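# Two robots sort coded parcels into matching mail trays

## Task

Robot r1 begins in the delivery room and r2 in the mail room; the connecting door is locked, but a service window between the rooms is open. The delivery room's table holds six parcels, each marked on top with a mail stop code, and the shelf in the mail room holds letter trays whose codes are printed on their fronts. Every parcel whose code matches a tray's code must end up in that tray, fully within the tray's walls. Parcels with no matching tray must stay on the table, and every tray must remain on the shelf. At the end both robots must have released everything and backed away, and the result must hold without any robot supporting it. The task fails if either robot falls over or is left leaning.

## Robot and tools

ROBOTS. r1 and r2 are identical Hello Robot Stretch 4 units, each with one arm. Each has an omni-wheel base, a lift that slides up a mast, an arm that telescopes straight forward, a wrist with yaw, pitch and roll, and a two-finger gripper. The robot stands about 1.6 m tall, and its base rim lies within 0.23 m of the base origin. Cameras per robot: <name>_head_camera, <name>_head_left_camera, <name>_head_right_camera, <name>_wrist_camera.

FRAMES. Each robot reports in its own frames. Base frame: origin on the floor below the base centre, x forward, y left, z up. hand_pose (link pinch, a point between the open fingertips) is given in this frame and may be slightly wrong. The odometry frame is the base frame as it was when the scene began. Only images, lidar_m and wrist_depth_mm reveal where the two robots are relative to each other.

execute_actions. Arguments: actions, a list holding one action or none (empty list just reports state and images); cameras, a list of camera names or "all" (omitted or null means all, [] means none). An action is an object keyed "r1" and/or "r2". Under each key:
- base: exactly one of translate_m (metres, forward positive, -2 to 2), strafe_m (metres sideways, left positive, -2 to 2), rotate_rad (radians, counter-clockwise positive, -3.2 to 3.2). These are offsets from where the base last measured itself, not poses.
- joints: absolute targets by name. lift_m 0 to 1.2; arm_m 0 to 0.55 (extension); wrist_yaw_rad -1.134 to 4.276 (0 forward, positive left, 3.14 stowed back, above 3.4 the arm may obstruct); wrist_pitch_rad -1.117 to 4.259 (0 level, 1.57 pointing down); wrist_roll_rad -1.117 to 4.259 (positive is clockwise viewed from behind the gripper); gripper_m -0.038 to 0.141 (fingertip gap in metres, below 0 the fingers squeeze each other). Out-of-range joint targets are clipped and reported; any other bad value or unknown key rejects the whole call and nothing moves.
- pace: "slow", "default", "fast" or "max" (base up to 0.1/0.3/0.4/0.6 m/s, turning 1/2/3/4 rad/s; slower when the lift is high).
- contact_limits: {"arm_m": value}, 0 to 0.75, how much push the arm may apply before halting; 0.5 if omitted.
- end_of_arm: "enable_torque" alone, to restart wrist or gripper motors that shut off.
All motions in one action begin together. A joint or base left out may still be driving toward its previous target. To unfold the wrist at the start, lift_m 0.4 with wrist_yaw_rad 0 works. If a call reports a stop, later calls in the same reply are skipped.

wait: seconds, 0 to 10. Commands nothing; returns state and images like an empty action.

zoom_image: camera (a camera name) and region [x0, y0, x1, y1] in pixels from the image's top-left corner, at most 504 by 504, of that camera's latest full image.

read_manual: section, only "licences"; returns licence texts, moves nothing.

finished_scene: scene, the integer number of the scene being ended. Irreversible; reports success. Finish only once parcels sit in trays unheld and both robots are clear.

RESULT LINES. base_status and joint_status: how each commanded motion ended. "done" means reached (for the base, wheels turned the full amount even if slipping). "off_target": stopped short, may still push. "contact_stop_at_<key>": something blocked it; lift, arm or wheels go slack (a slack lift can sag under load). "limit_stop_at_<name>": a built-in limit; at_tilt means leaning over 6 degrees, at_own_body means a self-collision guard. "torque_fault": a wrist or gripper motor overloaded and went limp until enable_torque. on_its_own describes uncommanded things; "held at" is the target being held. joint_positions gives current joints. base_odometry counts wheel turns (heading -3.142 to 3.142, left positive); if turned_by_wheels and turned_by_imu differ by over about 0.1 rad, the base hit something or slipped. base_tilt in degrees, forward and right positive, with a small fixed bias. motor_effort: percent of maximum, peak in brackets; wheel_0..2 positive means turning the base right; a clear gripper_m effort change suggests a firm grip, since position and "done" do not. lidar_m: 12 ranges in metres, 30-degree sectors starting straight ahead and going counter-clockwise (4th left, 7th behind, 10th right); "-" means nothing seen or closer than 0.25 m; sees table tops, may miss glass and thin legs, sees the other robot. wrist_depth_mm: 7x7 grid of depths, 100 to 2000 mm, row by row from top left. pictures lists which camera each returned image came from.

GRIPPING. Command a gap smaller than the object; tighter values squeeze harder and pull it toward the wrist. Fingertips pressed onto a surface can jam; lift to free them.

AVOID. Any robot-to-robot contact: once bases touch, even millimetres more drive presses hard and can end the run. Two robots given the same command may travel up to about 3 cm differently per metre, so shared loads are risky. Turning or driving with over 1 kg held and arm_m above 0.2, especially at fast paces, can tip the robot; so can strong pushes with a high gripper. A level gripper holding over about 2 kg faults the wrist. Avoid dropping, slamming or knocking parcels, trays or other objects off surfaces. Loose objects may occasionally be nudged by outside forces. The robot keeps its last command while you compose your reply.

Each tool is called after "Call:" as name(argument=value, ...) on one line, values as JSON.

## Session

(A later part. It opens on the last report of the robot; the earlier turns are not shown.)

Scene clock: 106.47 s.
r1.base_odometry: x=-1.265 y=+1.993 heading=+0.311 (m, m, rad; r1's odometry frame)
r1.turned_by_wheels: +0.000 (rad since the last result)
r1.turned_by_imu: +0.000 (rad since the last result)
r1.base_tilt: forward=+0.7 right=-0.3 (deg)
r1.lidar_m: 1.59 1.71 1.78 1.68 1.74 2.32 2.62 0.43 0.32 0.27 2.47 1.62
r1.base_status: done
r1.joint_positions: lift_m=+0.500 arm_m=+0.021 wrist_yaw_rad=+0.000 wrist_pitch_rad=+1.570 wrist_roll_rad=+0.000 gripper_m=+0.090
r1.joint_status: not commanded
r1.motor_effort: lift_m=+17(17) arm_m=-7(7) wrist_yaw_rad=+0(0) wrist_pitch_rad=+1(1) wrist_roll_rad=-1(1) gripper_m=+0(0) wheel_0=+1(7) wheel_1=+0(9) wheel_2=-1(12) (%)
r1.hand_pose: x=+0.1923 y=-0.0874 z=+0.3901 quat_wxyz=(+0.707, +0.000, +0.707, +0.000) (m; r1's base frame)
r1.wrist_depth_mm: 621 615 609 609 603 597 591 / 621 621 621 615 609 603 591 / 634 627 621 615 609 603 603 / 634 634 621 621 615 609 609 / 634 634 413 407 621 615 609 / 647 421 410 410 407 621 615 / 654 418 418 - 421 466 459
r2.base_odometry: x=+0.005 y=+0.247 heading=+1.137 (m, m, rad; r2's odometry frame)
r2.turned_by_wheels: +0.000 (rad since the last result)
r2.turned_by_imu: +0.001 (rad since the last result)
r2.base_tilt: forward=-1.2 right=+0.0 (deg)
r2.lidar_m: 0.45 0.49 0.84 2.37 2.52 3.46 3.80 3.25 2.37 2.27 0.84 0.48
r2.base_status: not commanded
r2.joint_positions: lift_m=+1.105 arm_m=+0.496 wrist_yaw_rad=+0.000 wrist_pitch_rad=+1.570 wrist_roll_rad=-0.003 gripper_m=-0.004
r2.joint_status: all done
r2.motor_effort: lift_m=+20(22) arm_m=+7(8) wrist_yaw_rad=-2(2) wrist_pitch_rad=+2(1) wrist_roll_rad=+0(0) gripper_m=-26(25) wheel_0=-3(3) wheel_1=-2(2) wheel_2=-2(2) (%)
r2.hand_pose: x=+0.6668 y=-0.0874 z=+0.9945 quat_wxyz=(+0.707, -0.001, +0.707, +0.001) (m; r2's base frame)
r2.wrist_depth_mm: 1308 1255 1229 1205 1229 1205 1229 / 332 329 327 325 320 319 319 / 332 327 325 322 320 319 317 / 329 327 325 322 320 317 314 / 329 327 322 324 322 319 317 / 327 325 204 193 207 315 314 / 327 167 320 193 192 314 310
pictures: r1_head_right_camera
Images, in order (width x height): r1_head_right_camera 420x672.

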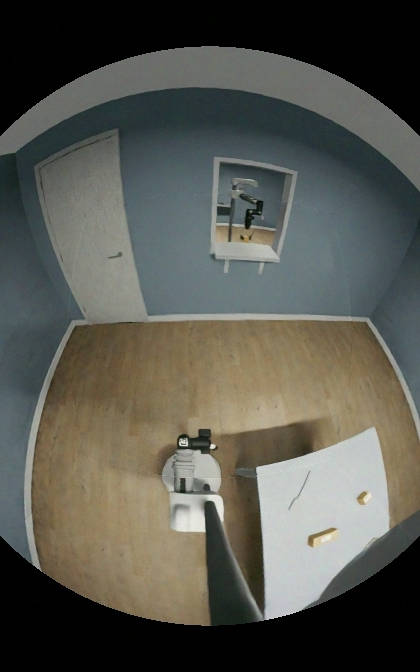

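Call:
execute_actions(actions=[{"r1": {"base": {"translate_m": -0.83}, "joints": {"lift_m": 1.05}, "pace": "max"}, "r2": {"base": {"translate_m": -0.8}, "joints": {"arm_m": 0.02}, "pace": "fast"}}], cameras=[])

Call:
execute_actions(actions=[{"r1": {"base": {"rotate_rad": -1.57}, "pace": "fast"}, "r2": {"base": {"rotate_rad": 3.11}, "joints": {"lift_m": 0.45}, "pace": "fast"}}], cameras=["r1_head_camera", "r2_head_camera"])

Scene clock: 111.10 s.
r1.base_odometry: x=-2.055 y=+1.739 heading=+0.311 (m, m, rad; r1's odometry frame)
r1.turned_by_wheels: +0.000 (rad since the last result)
r1.turned_by_imu: -0.001 (rad since the last result)
r1.base_tilt: forward=+0.6 right=-0.3 (deg)
r1.lidar_m: 2.41 2.48 1.75 1.65 1.71 1.91 1.80 0.50 0.36 0.31 0.31 0.44
r1.base_status: done
r1.joint_positions: lift_m=+1.050 arm_m=+0.021 wrist_yaw_rad=+0.000 wrist_pitch_rad=+1.570 wrist_roll_rad=+0.000 gripper_m=+0.090
r1.joint_status: all done
r1.motor_effort: lift_m=+24(28) arm_m=-7(7) wrist_yaw_rad=+0(0) wrist_pitch_rad=+1(0) wrist_roll_rad=-1(1) gripper_m=+0(2) wheel_0=+2(5) wheel_1=+1(8) wheel_2=+0(12) (%)
r1.hand_pose: x=+0.1923 y=-0.0874 z=+0.9394 quat_wxyz=(+0.707, +0.000, +0.707, +0.000) (m; r1's base frame)
r1.wrist_depth_mm: 1182 1160 1160 1138 1138 1138 389 / 1205 1182 1160 1160 1160 1138 392 / 1205 1182 1182 1182 1160 1138 392 / 1205 1205 1182 1182 1182 1160 397 / 1205 1205 976 960 1182 1160 397 / 1229 1229 976 976 1182 1182 402 / 1255 1229 1205 - 1205 1182 402
r2.base_odometry: x=-0.332 y=-0.479 heading=+1.137 (m, m, rad; r2's odometry frame)
r2.turned_by_wheels: +0.000 (rad since the last result)
r2.turned_by_imu: +0.002 (rad since the last result)
r2.base_tilt: forward=-1.3 right=-0.1 (deg)
r2.lidar_m: 1.26 1.41 1.98 2.41 2.52 3.01 2.91 3.02 2.38 2.26 1.92 1.31
r2.base_status: done
r2.joint_positions: lift_m=+1.105 arm_m=+0.021 wrist_yaw_rad=+0.000 wrist_pitch_rad=+1.570 wrist_roll_rad=-0.003 gripper_m=-0.004
r2.joint_status: all done
r2.motor_effort: lift_m=+20(20) arm_m=-7(9) wrist_yaw_rad=-1(2) wrist_pitch_rad=+0(0) wrist_roll_rad=+0(3) gripper_m=-25(24) wheel_0=-2(8) wheel_1=+0(6) wheel_2=+0(8) (%)
r2.hand_pose: x=+0.1924 y=-0.0874 z=+0.9946 quat_wxyz=(+0.707, -0.001, +0.707, +0.001) (m; r2's base frame)
r2.wrist_depth_mm: 1281 1255 1255 1255 1229 1229 1205 / 1255 1255 1229 1229 1229 1229 1205 / 1281 1205 1281 1229 1255 1205 1205 / 1281 1255 1255 1255 1229 1229 1229 / 1255 1255 1255 1008 1205 1182 1205 / 1255 1255 205 193 207 1229 1229 / 1281 167 1205 192 192 1182 1229
pictures: none
No camera images: the call's "cameras" was empty. Leave "cameras" out to get every camera's image.

Scene clock: 114.80 s.
r1.base_odometry: x=-2.055 y=+1.739 heading=-1.259 (m, m, rad; r1's odometry frame)
r1.turned_by_wheels: -1.570 (rad since the last result)
r1.turned_by_imu: -1.571 (rad since the last result)
r1.base_tilt: forward=+0.6 right=-0.3 (deg)
r1.lidar_m: 0.30 0.33 0.46 2.41 2.48 1.74 1.65 1.72 1.88 1.80 0.49 0.34
r1.base_status: done
r1.joint_positions: lift_m=+1.050 arm_m=+0.021 wrist_yaw_rad=+0.000 wrist_pitch_rad=+1.570 wrist_roll_rad=+0.000 gripper_m=+0.090
r1.joint_status: not commanded
r1.motor_effort: lift_m=+25(24) arm_m=-7(7) wrist_yaw_rad=+0(0) wrist_pitch_rad=+0(1) wrist_roll_rad=-1(1) gripper_m=-1(3) wheel_0=+1(5) wheel_1=+1(9) wheel_2=+2(4) (%)
r1.hand_pose: x=+0.1923 y=-0.0874 z=+0.9394 quat_wxyz=(+0.707, +0.000, +0.707, +0.000) (m; r1's base frame)
r1.wrist_depth_mm: 404 404 399 397 394 389 387 / 407 407 402 399 397 394 392 / 1182 1182 1182 1182 1138 1160 1138 / 1229 1205 1182 1182 1182 1160 1160 / 1229 1205 976 960 1160 1160 1138 / 1229 1229 976 960 1182 1182 1160 / 1229 1229 1229 - 1182 1182 1160
r2.base_odometry: x=-0.332 y=-0.479 heading=-2.037 (m, m, rad; r2's odometry frame)
r2.turned_by_wheels: +3.109 (rad since the last result)
r2.turned_by_imu: +3.169 (rad since the last result)
r2.base_tilt: forward=-1.3 right=+0.0 (deg)
r2.lidar_m: 2.43 2.99 2.43 2.25 2.01 1.45 1.26 1.42 1.93 2.41 2.52 3.05
r2.base_status: done
r2.joint_positions: lift_m=+0.450 arm_m=+0.021 wrist_yaw_rad=+0.000 wrist_pitch_rad=+1.570 wrist_roll_rad=-0.003 gripper_m=-0.004
r2.joint_status: all done
r2.motor_effort: lift_m=+16(19) arm_m=-7(7) wrist_yaw_rad=-2(1) wrist_pitch_rad=+0(1) wrist_roll_rad=-2(2) gripper_m=-24(25) wheel_0=-3(6) wheel_1=-1(5) wheel_2=-2(7) (%)
r2.hand_pose: x=+0.1925 y=-0.0874 z=+0.3399 quat_wxyz=(+0.707, -0.001, +0.707, +0.001) (m; r2's base frame)
r2.wrist_depth_mm: 591 585 580 580 569 569 564 / 585 585 580 574 569 564 559 / 585 580 574 574 569 564 559 / 585 574 574 574 569 559 554 / 585 574 382 433 564 559 559 / 585 362 206 193 207 554 549 / 366 167 353 193 193 559 549
pictures: r1_head_camera, r2_head_camera
Images, in order (width x height): r1_head_camera 420x560, r2_head_camera 420x560.

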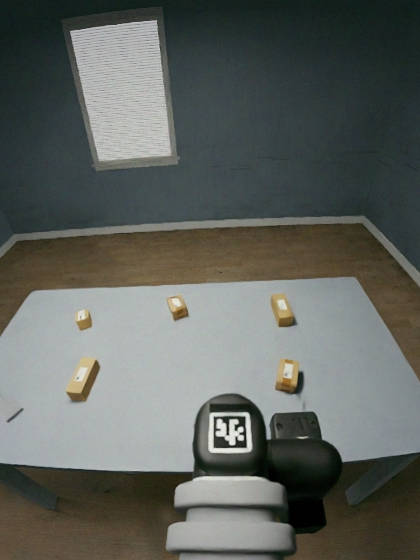

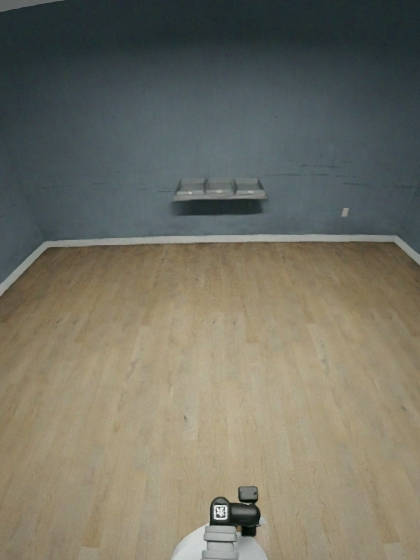

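Call:
execute_actions(actions=[{"r1": {"base": {"rotate_rad": -0.184}, "joints": {"arm_m": 0.43}, "pace": "fast"}, "r2": {"base": {"translate_m": 2.0}, "joints": {"lift_m": 0.97, "arm_m": 0.4, "wrist_yaw_rad": 1.57, "wrist_roll_rad": 1.57}, "pace": "max"}}], cameras=["r1_wrist_camera", "r2_wrist_camera", "r2_head_camera"])

Scene clock: 121.03 s.
r1.base_odometry: x=-2.055 y=+1.739 heading=-1.443 (m, m, rad; r1's odometry frame)
r1.turned_by_wheels: -0.184 (rad since the last result)
r1.turned_by_imu: -0.184 (rad since the last result)
r1.base_tilt: forward=+0.7 right=-0.3 (deg)
r1.lidar_m: 0.31 0.30 0.39 0.74 2.50 1.91 1.65 1.65 1.98 1.78 0.63 0.38
r1.base_status: done
r1.joint_positions: lift_m=+1.050 arm_m=+0.429 wrist_yaw_rad=+0.000 wrist_pitch_rad=+1.570 wrist_roll_rad=+0.000 gripper_m=+0.090
r1.joint_status: all done
r1.motor_effort: lift_m=+24(24) arm_m=+7(8) wrist_yaw_rad=+0(0) wrist_pitch_rad=+1(2) wrist_roll_rad=+0(1) gripper_m=+0(2) wheel_0=-1(3) wheel_1=+1(3) wheel_2=-1(4) (%)
r1.hand_pose: x=+0.6000 y=-0.0874 z=+0.9394 quat_wxyz=(+0.707, +0.000, +0.707, +0.000) (m; r1's base frame)
r1.wrist_depth_mm: 404 402 399 397 392 389 384 / 407 404 402 399 394 389 387 / 413 407 404 399 397 392 392 / 415 410 410 353 402 397 394 / 415 415 407 355 402 402 397 / 421 418 410 407 404 402 399 / 424 418 418 - 410 404 402
r2.base_odometry: x=-1.230 y=-2.265 heading=-2.037 (m, m, rad; r2's odometry frame)
r2.turned_by_wheels: +0.000 (rad since the last result)
r2.turned_by_imu: +0.001 (rad since the last result)
r2.base_tilt: forward=-1.2 right=+0.1 (deg)
r2.lidar_m: 0.45 0.47 0.63 2.37 2.43 3.24 3.43 3.46 2.49 2.35 1.34 0.47
r2.base_status: done
r2.joint_positions: lift_m=+0.970 arm_m=+0.399 wrist_yaw_rad=+1.570 wrist_pitch_rad=+1.570 wrist_roll_rad=+1.570 gripper_m=-0.004
r2.joint_status: all done
r2.motor_effort: lift_m=+19(23) arm_m=+8(10) wrist_yaw_rad=-1(1) wrist_pitch_rad=+1(2) wrist_roll_rad=+1(4) gripper_m=-25(28) wheel_0=+1(8) wheel_1=+1(7) wheel_2=+2(12) (%)
r2.hand_pose: x=+0.6570 y=+0.0001 z=+0.8596 quat_wxyz=(+0.707, +0.000, +0.707, +0.000) (m; r2's base frame)
r2.wrist_depth_mm: 301 325 329 327 325 307 309 / 301 319 327 324 322 296 317 / 304 324 325 320 322 289 317 / 304 327 327 324 319 290 314 / 307 324 322 320 319 285 315 / 298 324 204 195 207 279 314 / 290 167 319 193 192 255 312
pictures: r1_wrist_camera, r2_head_camera, r2_wrist_camera
Images, in order (width x height): r1_wrist_camera 616x392, r2_head_camera 420x560, r2_wrist_camera 616x392.

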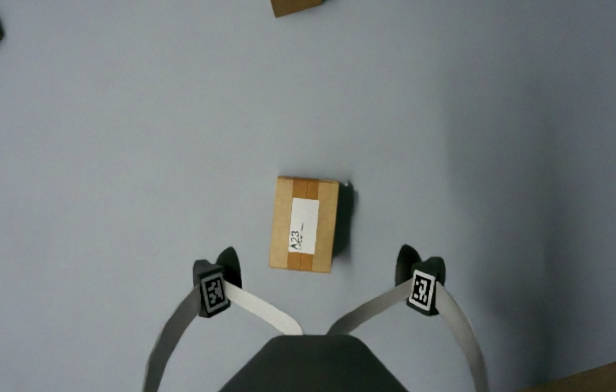

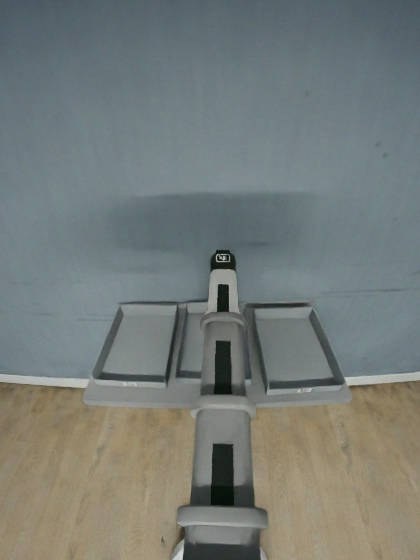

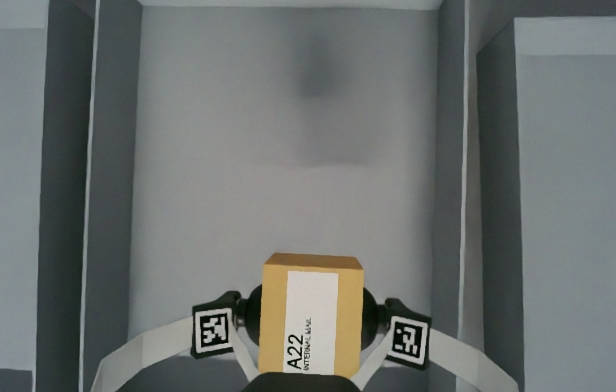

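Call:
zoom_image(camera="r1_wrist_camera", region=[260, 170, 360, 280])

Call:
execute_actions(actions=[{"r1": {"joints": {"lift_m": 0.905, "arm_m": 0.441, "wrist_roll_rad": 0.09}, "pace": "fast"}, "r2": {"joints": {"lift_m": 0.908, "arm_m": 0.46}}}], cameras=["r1_wrist_camera", "r2_wrist_camera"])

Region (260, 170, 360, 280) of r1_wrist_camera's 616x392 image, scaled by 4.582; it fills the left 458 columns of this view, and the rest is white.

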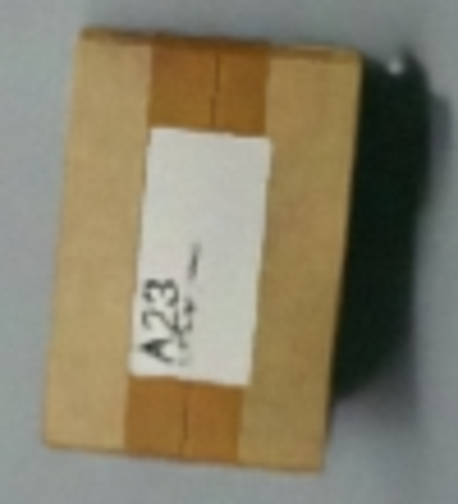

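Scene clock: 123.10 s.
r1.base_odometry: x=-2.055 y=+1.739 heading=-1.443 (m, m, rad; r1's odometry frame)
r1.turned_by_wheels: +0.000 (rad since the last result)
r1.turned_by_imu: +0.000 (rad since the last result)
r1.base_tilt: forward=+0.7 right=-0.3 (deg)
r1.lidar_m: 0.31 0.31 0.39 0.73 2.50 1.89 1.65 1.67 2.00 1.79 0.61 0.38
r1.base_status: not commanded
r1.joint_positions: lift_m=+0.905 arm_m=+0.440 wrist_yaw_rad=+0.000 wrist_pitch_rad=+1.570 wrist_roll_rad=+0.090 gripper_m=+0.090
r1.joint_status: all done
r1.motor_effort: lift_m=+16(23) arm_m=+7(7) wrist_yaw_rad=+1(0) wrist_pitch_rad=+1(0) wrist_roll_rad=+1(5) gripper_m=-1(1) wheel_0=-1(1) wheel_1=+1(1) wheel_2=-1(1) (%)
r1.hand_pose: x=+0.6109 y=-0.0874 z=+0.7951 quat_wxyz=(+0.707, +0.032, +0.706, -0.032) (m; r1's base frame)
r1.wrist_depth_mm: 258 257 256 254 250 249 - / 260 258 256 255 253 250 248 / 263 260 259 256 255 252 251 / 265 263 260 257 255 254 252 / 266 265 226 210 258 255 254 / 270 267 212 211 259 257 256 / 271 268 266 - 262 258 -
r2.base_odometry: x=-1.230 y=-2.265 heading=-2.037 (m, m, rad; r2's odometry frame)
r2.turned_by_wheels: +0.000 (rad since the last result)
r2.turned_by_imu: +0.001 (rad since the last result)
r2.base_tilt: forward=-1.3 right=+0.0 (deg)
r2.lidar_m: 0.44 0.47 0.64 2.36 2.45 3.25 3.41 3.47 2.48 2.35 1.35 0.49
r2.base_status: not commanded
r2.joint_positions: lift_m=+0.908 arm_m=+0.459 wrist_yaw_rad=+1.570 wrist_pitch_rad=+1.570 wrist_roll_rad=+1.570 gripper_m=-0.004
r2.joint_status: all done
r2.motor_effort: lift_m=+16(18) arm_m=+8(10) wrist_yaw_rad=+0(1) wrist_pitch_rad=+2(0) wrist_roll_rad=-1(0) gripper_m=-28(27) wheel_0=+1(1) wheel_1=+0(1) wheel_2=+2(2) (%)
r2.hand_pose: x=+0.7169 y=+0.0001 z=+0.7979 quat_wxyz=(+0.707, +0.000, +0.707, +0.000) (m; r2's base frame)
r2.wrist_depth_mm: 225 239 236 231 228 212 259 / 234 266 264 264 258 245 259 / 230 265 264 262 259 243 212 / 226 265 262 262 258 240 214 / 226 264 262 259 257 239 214 / 229 262 204 195 205 251 216 / 229 167 260 192 192 199 216
pictures: r1_wrist_camera, r2_wrist_camera
Images, in order (width x height): r1_wrist_camera 616x392, r2_wrist_camera 616x392.

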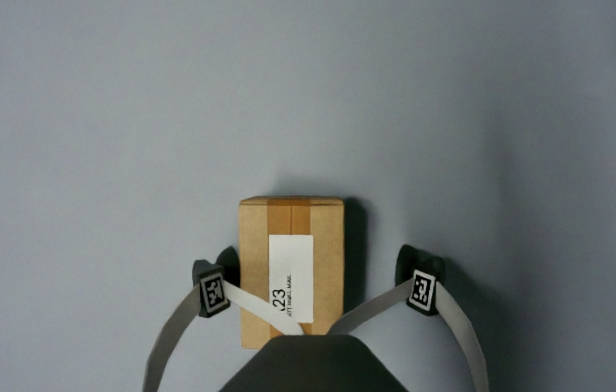

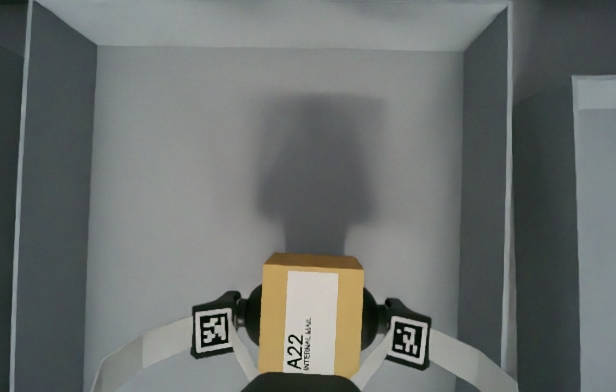

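Call:
execute_actions(actions=[{"r1": {"joints": {"gripper_m": 0.008}}, "r2": {"joints": {"lift_m": 0.905, "gripper_m": 0.08}}}], cameras=["r1_wrist_camera"])

Call:
execute_actions(actions=[{"r1": {"joints": {"lift_m": 1.03}, "pace": "fast"}, "r2": {"joints": {"lift_m": 0.99}, "pace": "fast"}}], cameras=["r1_wrist_camera", "r2_wrist_camera"])

Scene clock: 125.03 s.
r1.base_odometry: x=-2.055 y=+1.739 heading=-1.443 (m, m, rad; r1's odometry frame)
r1.turned_by_wheels: +0.000 (rad since the last result)
r1.turned_by_imu: +0.000 (rad since the last result)
r1.base_tilt: forward=+0.6 right=-0.3 (deg)
r1.lidar_m: 0.32 0.31 0.38 0.75 2.50 1.92 1.64 1.66 1.97 1.77 0.60 0.37
r1.base_status: not commanded
r1.joint_positions: lift_m=+0.905 arm_m=+0.440 wrist_yaw_rad=+0.000 wrist_pitch_rad=+1.570 wrist_roll_rad=+0.090 gripper_m=+0.008
r1.joint_status: all done
r1.motor_effort: lift_m=+16(16) arm_m=+7(7) wrist_yaw_rad=+0(0) wrist_pitch_rad=+0(0) wrist_roll_rad=+1(1) gripper_m=-23(23) wheel_0=+0(0) wheel_1=+1(1) wheel_2=+0(1) (%)
r1.hand_pose: x=+0.6109 y=-0.0874 z=+0.7951 quat_wxyz=(+0.707, +0.032, +0.706, -0.032) (m; r1's base frame)
r1.wrist_depth_mm: 259 257 255 252 251 248 - / 260 258 256 253 252 250 248 / 263 262 258 256 254 252 251 / 265 263 260 257 255 254 253 / 267 265 263 194 256 255 254 / 270 267 190 195 194 257 255 / 271 268 266 - 260 259 -
r2.base_odometry: x=-1.230 y=-2.265 heading=-2.037 (m, m, rad; r2's odometry frame)
r2.turned_by_wheels: +0.000 (rad since the last result)
r2.turned_by_imu: +0.001 (rad since the last result)
r2.base_tilt: forward=-1.2 right=+0.0 (deg)
r2.lidar_m: 0.45 0.47 0.65 2.36 2.44 3.26 3.42 3.46 2.48 2.35 1.35 0.48
r2.base_status: not commanded
r2.joint_positions: lift_m=+0.905 arm_m=+0.459 wrist_yaw_rad=+1.570 wrist_pitch_rad=+1.570 wrist_roll_rad=+1.570 gripper_m=+0.080
r2.joint_status: all done
r2.motor_effort: lift_m=+16(16) arm_m=+8(8) wrist_yaw_rad=-1(1) wrist_pitch_rad=+2(0) wrist_roll_rad=+3(3) gripper_m=-2(26) wheel_0=+1(1) wheel_1=+0(0) wheel_2=+2(2) (%)
r2.hand_pose: x=+0.7169 y=+0.0001 z=+0.7949 quat_wxyz=(+0.707, +0.000, +0.707, +0.000) (m; r2's base frame)
r2.wrist_depth_mm: 225 238 235 231 229 213 258 / 227 264 263 258 257 245 257 / 225 264 260 258 258 242 213 / 225 262 262 258 257 240 213 / 228 260 260 256 255 236 216 / 229 260 217 206 215 233 216 / 229 258 256 152 253 213 216
pictures: r1_wrist_camera
Images, in order (width x height): r1_wrist_camera 616x392.

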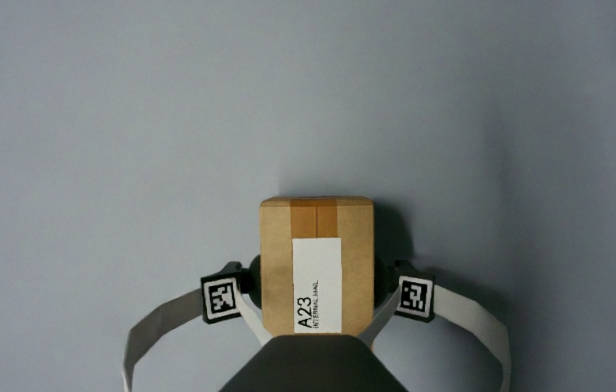

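Scene clock: 126.33 s.
r1.base_odometry: x=-2.055 y=+1.739 heading=-1.443 (m, m, rad; r1's odometry frame)
r1.turned_by_wheels: +0.000 (rad since the last result)
r1.turned_by_imu: +0.000 (rad since the last result)
r1.base_tilt: forward=+0.7 right=-0.3 (deg)
r1.lidar_m: 0.32 0.29 0.37 0.72 2.49 1.89 1.65 1.65 1.97 1.80 0.63 0.35
r1.base_status: not commanded
r1.joint_positions: lift_m=+1.030 arm_m=+0.440 wrist_yaw_rad=+0.000 wrist_pitch_rad=+1.570 wrist_roll_rad=+0.090 gripper_m=+0.008
r1.joint_status: all done
r1.motor_effort: lift_m=+25(28) arm_m=+7(7) wrist_yaw_rad=+0(0) wrist_pitch_rad=+0(1) wrist_roll_rad=+2(1) gripper_m=-23(21) wheel_0=-1(1) wheel_1=+1(1) wheel_2=-1(1) (%)
r1.hand_pose: x=+0.6109 y=-0.0874 z=+0.9194 quat_wxyz=(+0.707, +0.032, +0.706, -0.032) (m; r1's base frame)
r1.wrist_depth_mm: 384 382 377 375 370 368 366 / 387 384 382 377 375 373 368 / 389 387 384 379 377 375 370 / 392 389 387 382 379 377 373 / 397 392 389 194 379 379 377 / 399 394 189 196 194 382 379 / 399 399 394 - 387 384 382
r2.base_odometry: x=-1.230 y=-2.265 heading=-2.037 (m, m, rad; r2's odometry frame)
r2.turned_by_wheels: +0.000 (rad since the last result)
r2.turned_by_imu: +0.000 (rad since the last result)
r2.base_tilt: forward=-1.2 right=+0.0 (deg)
r2.lidar_m: 0.44 0.48 0.65 2.34 2.44 3.24 3.43 3.46 2.48 2.35 1.33 0.46
r2.base_status: not commanded
r2.joint_positions: lift_m=+0.990 arm_m=+0.459 wrist_yaw_rad=+1.570 wrist_pitch_rad=+1.570 wrist_roll_rad=+1.570 gripper_m=+0.080
r2.joint_status: all done
r2.motor_effort: lift_m=+20(21) arm_m=+8(8) wrist_yaw_rad=-1(1) wrist_pitch_rad=+1(2) wrist_roll_rad=+3(0) gripper_m=-3(1) wheel_0=+1(1) wheel_1=+1(0) wheel_2=+2(2) (%)
r2.hand_pose: x=+0.7169 y=+0.0001 z=+0.8796 quat_wxyz=(+0.707, +0.000, +0.707, +0.000) (m; r2's base frame)
r2.wrist_depth_mm: 330 327 327 325 320 319 317 / 351 329 349 342 329 343 342 / 353 329 347 345 342 322 336 / 334 332 345 345 340 332 334 / 334 334 345 291 340 334 334 / 332 334 216 290 312 334 332 / 332 309 342 152 336 287 329
pictures: r1_wrist_camera, r2_wrist_camera
Images, in order (width x height): r1_wrist_camera 616x392, r2_wrist_camera 616x392.

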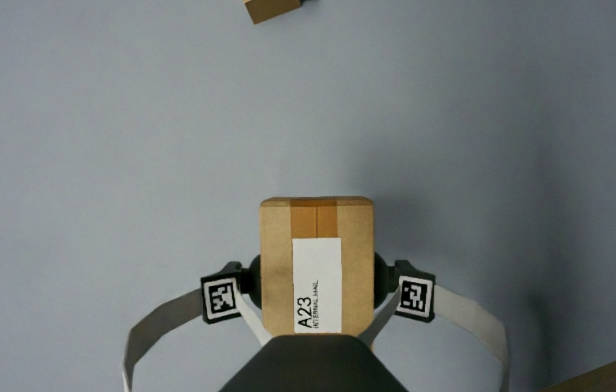

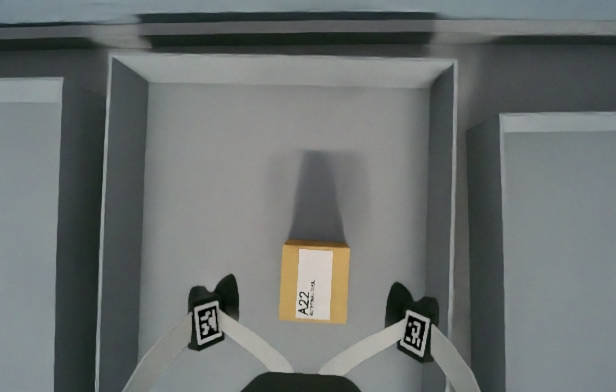

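Call:
execute_actions(actions=[])

Scene clock: 127.50 s.
r1.base_odometry: x=-2.055 y=+1.739 heading=-1.443 (m, m, rad; r1's odometry frame)
r1.turned_by_wheels: +0.000 (rad since the last result)
r1.turned_by_imu: +0.000 (rad since the last result)
r1.base_tilt: forward=+0.7 right=-0.3 (deg)
r1.lidar_m: 0.31 0.31 0.39 0.75 2.51 1.90 1.66 1.66 1.96 1.80 0.62 0.36
r1.base_status: not commanded
r1.joint_positions: lift_m=+1.030 arm_m=+0.440 wrist_yaw_rad=+0.000 wrist_pitch_rad=+1.570 wrist_roll_rad=+0.090 gripper_m=+0.008
r1.joint_status: all done
r1.motor_effort: lift_m=+25(28) arm_m=+7(7) wrist_yaw_rad=+0(0) wrist_pitch_rad=-1(1) wrist_roll_rad=+1(1) gripper_m=-20(21) wheel_0=-1(1) wheel_1=+1(1) wheel_2=+0(1) (%)
r1.hand_pose: x=+0.6109 y=-0.0874 z=+0.9194 quat_wxyz=(+0.707, +0.032, +0.706, -0.032) (m; r1's base frame)
r1.wrist_depth_mm: 384 382 379 375 373 368 366 / 389 384 382 377 375 370 368 / 392 387 384 382 379 375 370 / 392 392 387 382 379 375 373 / 397 394 389 194 382 379 377 / 399 397 190 196 194 382 379 / 402 399 397 - 387 384 382
r2.base_odometry: x=-1.230 y=-2.265 heading=-2.037 (m, m, rad; r2's odometry frame)
r2.turned_by_wheels: +0.000 (rad since the last result)
r2.turned_by_imu: +0.000 (rad since the last result)
r2.base_tilt: forward=-1.2 right=+0.0 (deg)
r2.lidar_m: 0.43 0.45 0.64 2.36 2.43 3.24 3.41 3.48 2.47 2.35 1.33 0.48
r2.base_status: not commanded
r2.joint_positions: lift_m=+0.990 arm_m=+0.459 wrist_yaw_rad=+1.570 wrist_pitch_rad=+1.570 wrist_roll_rad=+1.570 gripper_m=+0.080
r2.joint_status: all done
r2.motor_effort: lift_m=+20(21) arm_m=+8(8) wrist_yaw_rad=-1(1) wrist_pitch_rad=+0(2) wrist_roll_rad=+1(0) gripper_m=-1(1) wheel_0=+1(1) wheel_1=+0(0) wheel_2=+2(2) (%)
r2.hand_pose: x=+0.7169 y=+0.0001 z=+0.8796 quat_wxyz=(+0.707, +0.000, +0.707, +0.000) (m; r2's base frame)
r2.wrist_depth_mm: 332 329 324 324 322 319 317 / 353 327 347 340 330 345 340 / 353 332 347 345 342 322 336 / 334 332 347 342 340 330 336 / 332 334 345 291 340 336 332 / 330 334 216 290 312 332 332 / 330 315 340 152 336 287 332
pictures: r1_head_camera, r1_head_left_camera, r1_head_right_camera, r1_wrist_camera, r2_head_camera, r2_head_left_camera, r2_head_right_camera, r2_wrist_camera
Images, in order (width x height): r1_head_camera 420x560, r1_head_left_camera 420x672, r1_head_right_camera 420x672, r1_wrist_camera 616x392, r2_head_camera 420x560, r2_head_left_camera 420x672, r2_head_right_camera 420x672, r2_wrist_camera 616x392.

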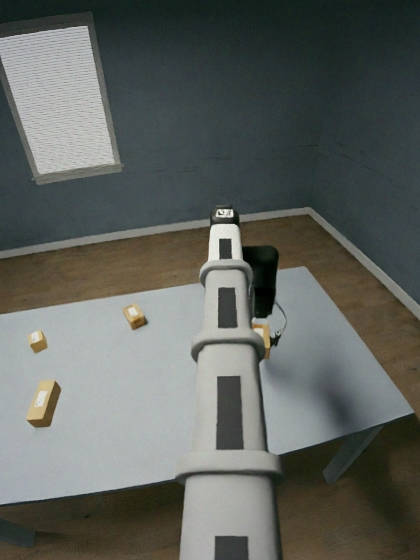

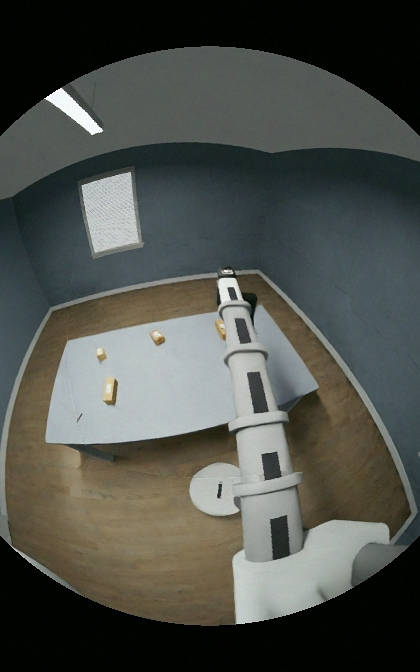

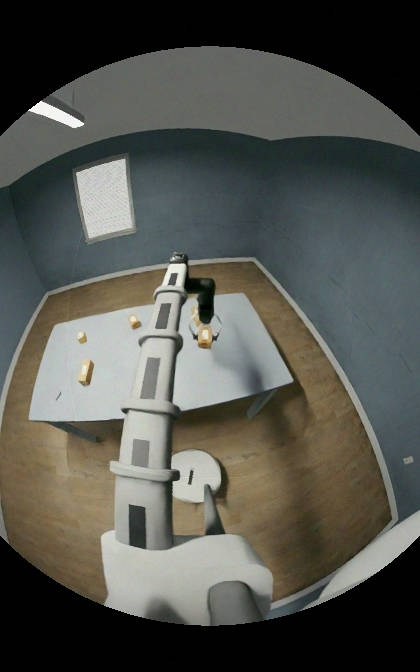

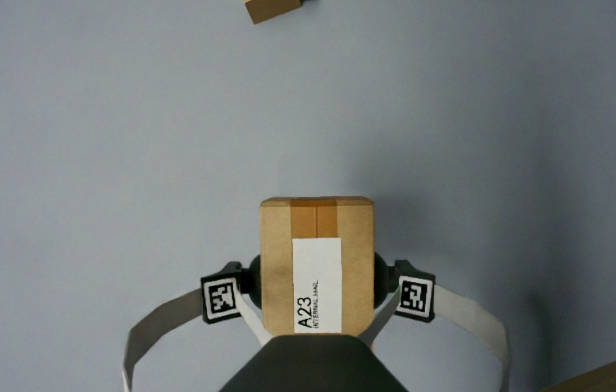

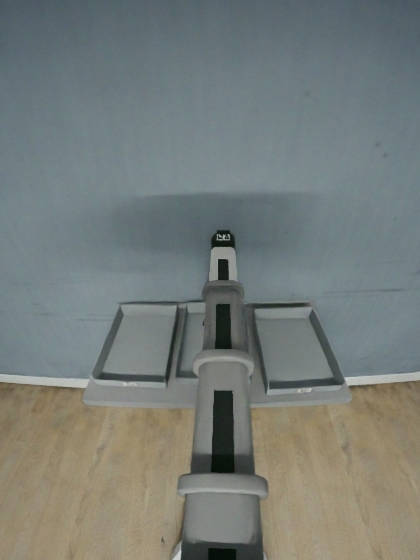

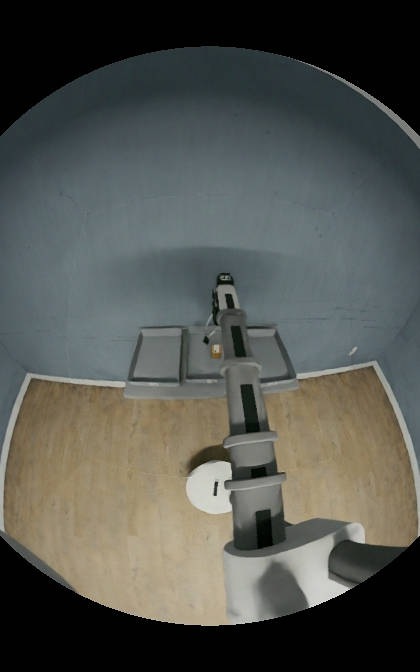

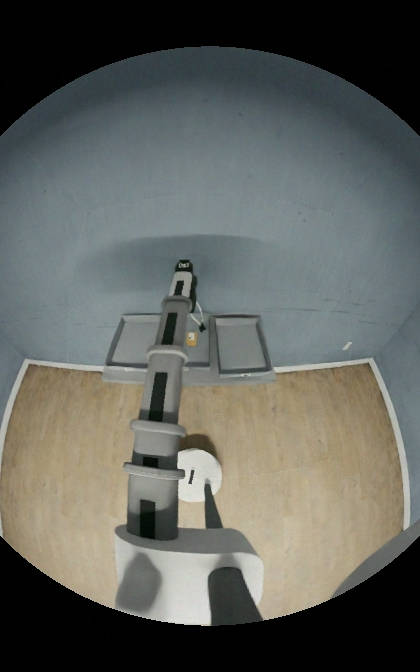

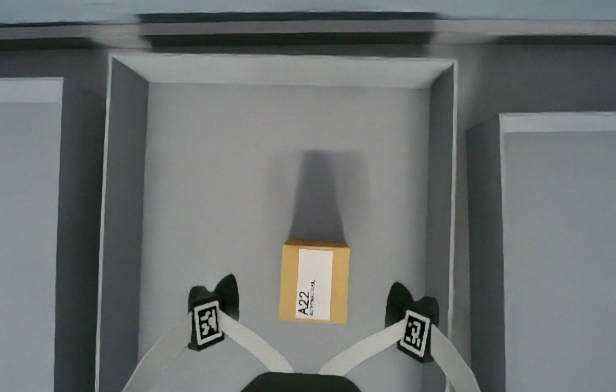

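Call:
execute_actions(actions=[{"r1":{"joints":{"arm_m":0.02,"wrist_roll_rad":0.0,"lift_m":1.05},"pace":"max"},"r2":{"joints":{"arm_m":0.02,"wrist_yaw_rad":0.0,"wrist_roll_rad":0.0,"gripper_m":0.09},"pace":"max"}}], cameras=[])

Call:
execute_actions(actions=[{"r1":{"base":{"rotate_rad":1.753},"joints":{"lift_m":0.45},"pace":"max"},"r2":{"base":{"translate_m":-0.78},"joints":{"lift_m":0.45},"pace":"max"}}], cameras=["r1_head_camera","r1_head_right_camera"])

Scene clock: 132.17 s.
r1.base_odometry: x=-2.055 y=+1.739 heading=-1.443 (m, m, rad; r1's odometry frame)
r1.turned_by_wheels: +0.000 (rad since the last result)
r1.turned_by_imu: +0.000 (rad since the last result)
r1.base_tilt: forward=+0.7 right=-0.3 (deg)
r1.lidar_m: 0.30 0.31 0.39 0.75 2.50 1.90 1.67 1.67 1.98 1.78 0.61 0.37
r1.base_status: not commanded
r1.joint_positions: lift_m=+1.050 arm_m=+0.021 wrist_yaw_rad=+0.000 wrist_pitch_rad=+1.570 wrist_roll_rad=+0.000 gripper_m=+0.008
r1.joint_status: all done
r1.motor_effort: lift_m=+24(28) arm_m=-7(7) wrist_yaw_rad=+1(0) wrist_pitch_rad=+0(2) wrist_roll_rad=-1(3) gripper_m=-20(24) wheel_0=-1(1) wheel_1=+1(1) wheel_2=-1(1) (%)
r1.hand_pose: x=+0.1923 y=-0.0874 z=+0.9394 quat_wxyz=(+0.707, +0.000, +0.707, +0.000) (m; r1's base frame)
r1.wrist_depth_mm: 404 402 399 397 394 392 397 / 410 404 404 402 1138 1138 1118 / 413 1182 1182 1160 1160 1138 1138 / 1229 1182 1182 1160 1182 1160 1138 / 1205 1229 991 194 1160 1160 1138 / 1205 1205 190 195 194 1160 1182 / 1255 1229 1205 - 1182 1182 1160
r2.base_odometry: x=-1.230 y=-2.265 heading=-2.037 (m, m, rad; r2's odometry frame)
r2.turned_by_wheels: +0.000 (rad since the last result)
r2.turned_by_imu: +0.001 (rad since the last result)
r2.base_tilt: forward=-1.2 right=-0.1 (deg)
r2.lidar_m: 0.44 0.46 0.66 2.36 2.45 3.27 3.42 3.47 2.50 2.34 1.35 0.46
r2.base_status: not commanded
r2.joint_positions: lift_m=+0.990 arm_m=+0.021 wrist_yaw_rad=+0.000 wrist_pitch_rad=+1.570 wrist_roll_rad=+0.000 gripper_m=+0.090
r2.joint_status: all done
r2.motor_effort: lift_m=+19(20) arm_m=-8(8) wrist_yaw_rad=-1(8) wrist_pitch_rad=-1(1) wrist_roll_rad=-3(5) gripper_m=-2(2) wheel_0=+1(1) wheel_1=+0(1) wheel_2=+2(2) (%)
r2.hand_pose: x=+0.1924 y=-0.0874 z=+0.8796 quat_wxyz=(+0.707, +0.000, +0.707, +0.000) (m; r2's base frame)
r2.wrist_depth_mm: 1160 1160 1160 1098 1098 1118 1118 / 1138 1138 1138 1118 1118 1098 1098 / 1118 1138 1138 1138 1098 1098 1098 / 1118 1138 1118 1118 1118 1118 1078 / 1118 1118 946 891 1118 1118 1078 / 1138 1138 219 891 904 1078 1060 / 1138 1118 904 152 1098 1078 1078
pictures: none
No camera images: the call's "cameras" was empty. Leave "cameras" out to get every camera's image.

Scene clock: 135.80 s.
r1.base_odometry: x=-2.055 y=+1.739 heading=+0.310 (m, m, rad; r1's odometry frame)
r1.turned_by_wheels: +1.753 (rad since the last result)
r1.turned_by_imu: +1.755 (rad since the last result)
r1.base_tilt: forward=+0.6 right=-0.3 (deg)
r1.lidar_m: 2.41 2.48 1.75 1.66 1.69 1.90 1.80 0.51 0.33 0.32 0.30 0.44
r1.base_status: done
r1.joint_positions: lift_m=+0.450 arm_m=+0.021 wrist_yaw_rad=+0.000 wrist_pitch_rad=+1.570 wrist_roll_rad=+0.000 gripper_m=+0.008
r1.joint_status: all done
r1.motor_effort: lift_m=+18(22) arm_m=-7(7) wrist_yaw_rad=+0(0) wrist_pitch_rad=-1(1) wrist_roll_rad=-1(0) gripper_m=-24(21) wheel_0=+1(1) wheel_1=+0(7) wheel_2=+0(5) (%)
r1.hand_pose: x=+0.1924 y=-0.0874 z=+0.3400 quat_wxyz=(+0.707, +0.000, +0.707, +0.000) (m; r1's base frame)
r1.wrist_depth_mm: 569 569 564 559 549 544 544 / 574 574 564 559 559 549 549 / 580 574 574 564 559 559 549 / 585 574 574 569 564 559 559 / 591 585 366 194 564 559 554 / 591 366 189 195 194 569 564 / 591 368 364 - 373 574 569
r2.base_odometry: x=-0.880 y=-1.569 heading=-2.037 (m, m, rad; r2's odometry frame)
r2.turned_by_wheels: +0.000 (rad since the last result)
r2.turned_by_imu: +0.001 (rad since the last result)
r2.base_tilt: forward=-1.2 right=+0.0 (deg)
r2.lidar_m: 1.22 1.28 2.34 2.33 2.41 2.73 2.60 2.67 2.52 2.38 2.46 1.29
r2.base_status: done
r2.joint_positions: lift_m=+0.450 arm_m=+0.021 wrist_yaw_rad=+0.000 wrist_pitch_rad=+1.570 wrist_roll_rad=+0.000 gripper_m=+0.090
r2.joint_status: all done
r2.motor_effort: lift_m=+17(18) arm_m=-8(8) wrist_yaw_rad=-1(1) wrist_pitch_rad=+2(1) wrist_roll_rad=-1(1) gripper_m=+0(1) wheel_0=-1(7) wheel_1=+1(6) wheel_2=+1(9) (%)
r2.hand_pose: x=+0.1925 y=-0.0874 z=+0.3398 quat_wxyz=(+0.707, +0.000, +0.707, +0.000) (m; r2's base frame)
r2.wrist_depth_mm: 585 580 580 569 569 569 564 / 591 585 580 580 574 569 559 / 580 585 580 580 559 559 559 / 585 585 574 574 564 569 559 / 585 569 389 525 564 564 554 / 580 362 218 355 353 559 549 / 364 359 351 153 353 554 549
pictures: r1_head_camera, r1_head_right_camera
Images, in order (width x height): r1_head_camera 420x560, r1_head_right_camera 420x672.

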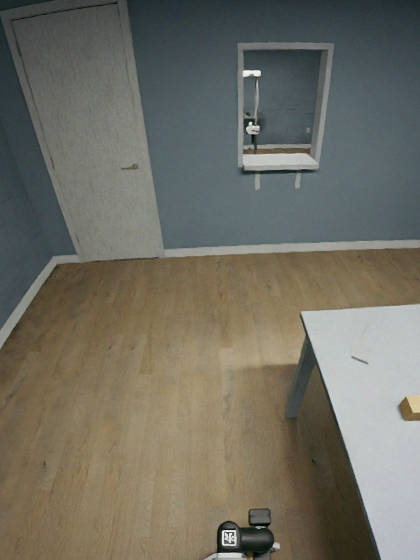

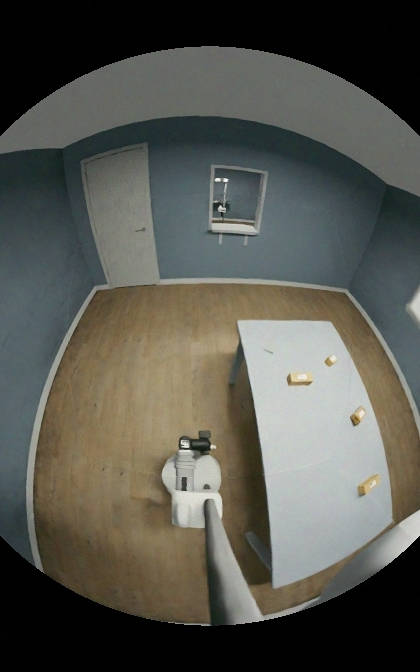

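Call:
execute_actions(actions=[{"r1":{"base":{"translate_m":1.93},"pace":"max"},"r2":{"base":{"translate_m":-2.0},"pace":"max"}}], cameras=["r1_head_camera","r2_head_camera"])

Scene clock: 143.43 s.
r1.base_odometry: x=-0.217 y=+2.328 heading=+0.310 (m, m, rad; r1's odometry frame)
r1.turned_by_wheels: +0.000 (rad since the last result)
r1.turned_by_imu: +0.003 (rad since the last result)
r1.base_tilt: forward=+0.7 right=-0.3 (deg)
r1.lidar_m: 0.55 0.59 0.79 1.74 1.78 2.38 1.16 1.08 1.43 2.66 0.70 0.49
r1.base_status: done
r1.joint_positions: lift_m=+0.450 arm_m=+0.021 wrist_yaw_rad=+0.000 wrist_pitch_rad=+1.570 wrist_roll_rad=+0.000 gripper_m=+0.008
r1.joint_status: not commanded
r1.motor_effort: lift_m=+17(17) arm_m=-7(7) wrist_yaw_rad=+0(0) wrist_pitch_rad=+0(1) wrist_roll_rad=-1(1) gripper_m=-21(20) wheel_0=-1(7) wheel_1=+0(12) wheel_2=+2(14) (%)
r1.hand_pose: x=+0.1923 y=-0.0874 z=+0.3400 quat_wxyz=(+0.707, +0.000, +0.707, +0.000) (m; r1's base frame)
r1.wrist_depth_mm: 569 569 564 559 549 549 544 / 574 574 564 564 559 554 549 / 580 574 574 564 559 554 549 / 580 580 574 564 564 559 554 / 591 580 366 194 564 564 559 / 591 366 189 195 194 569 564 / 597 368 364 - 370 569 564
r2.base_odometry: x=+0.019 y=+0.218 heading=-2.037 (m, m, rad; r2's odometry frame)
r2.turned_by_wheels: +0.000 (rad since the last result)
r2.turned_by_imu: +0.003 (rad since the last result)
r2.base_tilt: forward=-1.2 right=+0.0 (deg)
r2.lidar_m: 3.20 3.34 2.38 2.27 0.90 0.51 0.48 0.52 0.84 2.18 2.52 3.38
r2.base_status: done
r2.joint_positions: lift_m=+0.450 arm_m=+0.021 wrist_yaw_rad=+0.000 wrist_pitch_rad=+1.570 wrist_roll_rad=+0.000 gripper_m=+0.090
r2.joint_status: not commanded
r2.motor_effort: lift_m=+17(17) arm_m=-7(8) wrist_yaw_rad=-1(2) wrist_pitch_rad=+2(0) wrist_roll_rad=-1(1) gripper_m=-3(2) wheel_0=-1(6) wheel_1=-1(6) wheel_2=-2(12) (%)
r2.hand_pose: x=+0.1925 y=-0.0874 z=+0.3398 quat_wxyz=(+0.707, +0.000, +0.707, +0.000) (m; r2's base frame)
r2.wrist_depth_mm: 591 580 585 574 574 569 564 / 591 585 574 574 574 564 564 / 585 585 574 574 564 564 559 / 585 585 574 564 564 559 554 / 580 580 387 530 559 564 559 / 580 364 218 355 353 559 554 / 362 359 355 153 353 549 549
pictures: r1_head_camera, r2_head_camera
Images, in order (width x height): r1_head_camera 420x560, r2_head_camera 420x560.

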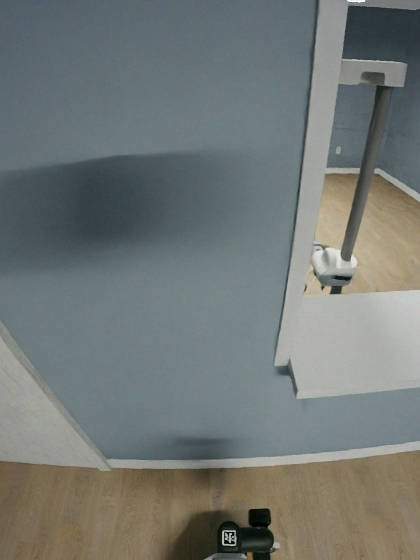

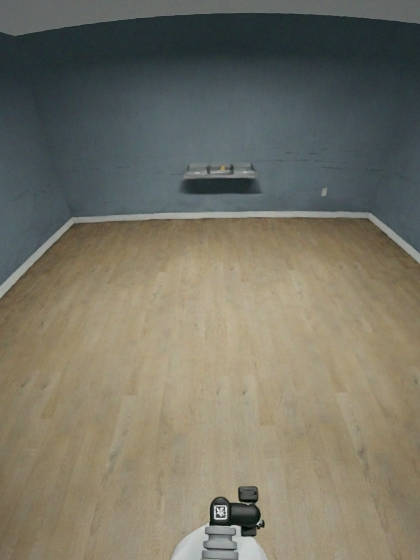

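Call:
execute_actions(actions=[{"r1":{"base":{"strafe_m":-0.47},"joints":{"lift_m":1.085,"wrist_yaw_rad":1.57,"wrist_roll_rad":1.57},"pace":"max"},"r2":{"base":{"rotate_rad":3.17},"joints":{"lift_m":1.11},"pace":"max"}}], cameras=["r1_head_camera","r2_head_camera"])

Scene clock: 146.00 s.
r1.base_odometry: x=-0.074 y=+1.881 heading=+0.310 (m, m, rad; r1's odometry frame)
r1.turned_by_wheels: +0.000 (rad since the last result)
r1.turned_by_imu: -0.001 (rad since the last result)
r1.base_tilt: forward=+0.6 right=-0.3 (deg)
r1.lidar_m: 0.46 0.48 0.82 1.96 2.28 3.03 1.02 1.04 2.61 2.51 0.88 0.51
r1.base_status: done
r1.joint_positions: lift_m=+1.085 arm_m=+0.021 wrist_yaw_rad=+1.570 wrist_pitch_rad=+1.570 wrist_roll_rad=+1.570 gripper_m=+0.008
r1.joint_status: all done
r1.motor_effort: lift_m=+24(28) arm_m=-6(7) wrist_yaw_rad=+2(4) wrist_pitch_rad=+1(1) wrist_roll_rad=+1(8) gripper_m=-22(22) wheel_0=+0(10) wheel_1=-1(12) wheel_2=+0(1) (%)
r1.hand_pose: x=+0.2795 y=+0.0001 z=+0.9744 quat_wxyz=(+0.707, +0.000, +0.707, +0.000) (m; r1's base frame)
r1.wrist_depth_mm: 329 336 627 654 661 683 683 / 866 917 991 1042 1078 1078 1060 / 1229 1255 1205 1205 1182 1182 1182 / 1229 1229 1229 1182 1182 1182 1182 / 1281 1229 1229 194 1205 1205 1182 / 1281 1255 190 195 194 1205 1205 / 1281 1255 1255 - 1229 1229 1205
r2.base_odometry: x=+0.019 y=+0.218 heading=+1.133 (m, m, rad; r2's odometry frame)
r2.turned_by_wheels: +3.170 (rad since the last result)
r2.turned_by_imu: +3.231 (rad since the last result)
r2.base_tilt: forward=-1.2 right=+0.0 (deg)
r2.lidar_m: 0.48 0.53 0.88 2.35 2.54 3.45 3.77 3.24 2.35 2.27 0.88 0.52
r2.base_status: done
r2.joint_positions: lift_m=+1.110 arm_m=+0.021 wrist_yaw_rad=+0.000 wrist_pitch_rad=+1.570 wrist_roll_rad=+0.000 gripper_m=+0.090
r2.joint_status: all done
r2.motor_effort: lift_m=+19(23) arm_m=-7(7) wrist_yaw_rad=-3(2) wrist_pitch_rad=+0(1) wrist_roll_rad=+2(1) gripper_m=-1(3) wheel_0=+0(10) wheel_1=+2(7) wheel_2=+1(11) (%)
r2.hand_pose: x=+0.1925 y=-0.0874 z=+0.9996 quat_wxyz=(+0.707, +0.000, +0.707, +0.000) (m; r2's base frame)
r2.wrist_depth_mm: 854 854 866 842 809 809 809 / 1229 1229 1182 1182 1160 1118 1118 / 1281 1255 1229 1255 1255 1205 1229 / 1281 1281 1255 1229 1229 1229 1229 / 1308 1281 1255 1042 1229 1205 1182 / 1281 1229 219 1025 1078 1182 1182 / 1255 1255 1229 153 1205 1205 1229
pictures: r1_head_camera, r2_head_camera
Images, in order (width x height): r1_head_camera 420x560, r2_head_camera 420x560.

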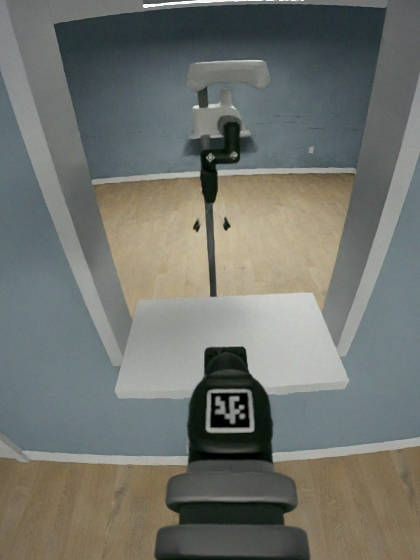

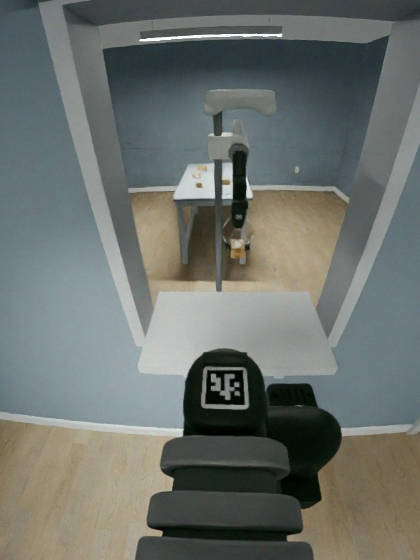

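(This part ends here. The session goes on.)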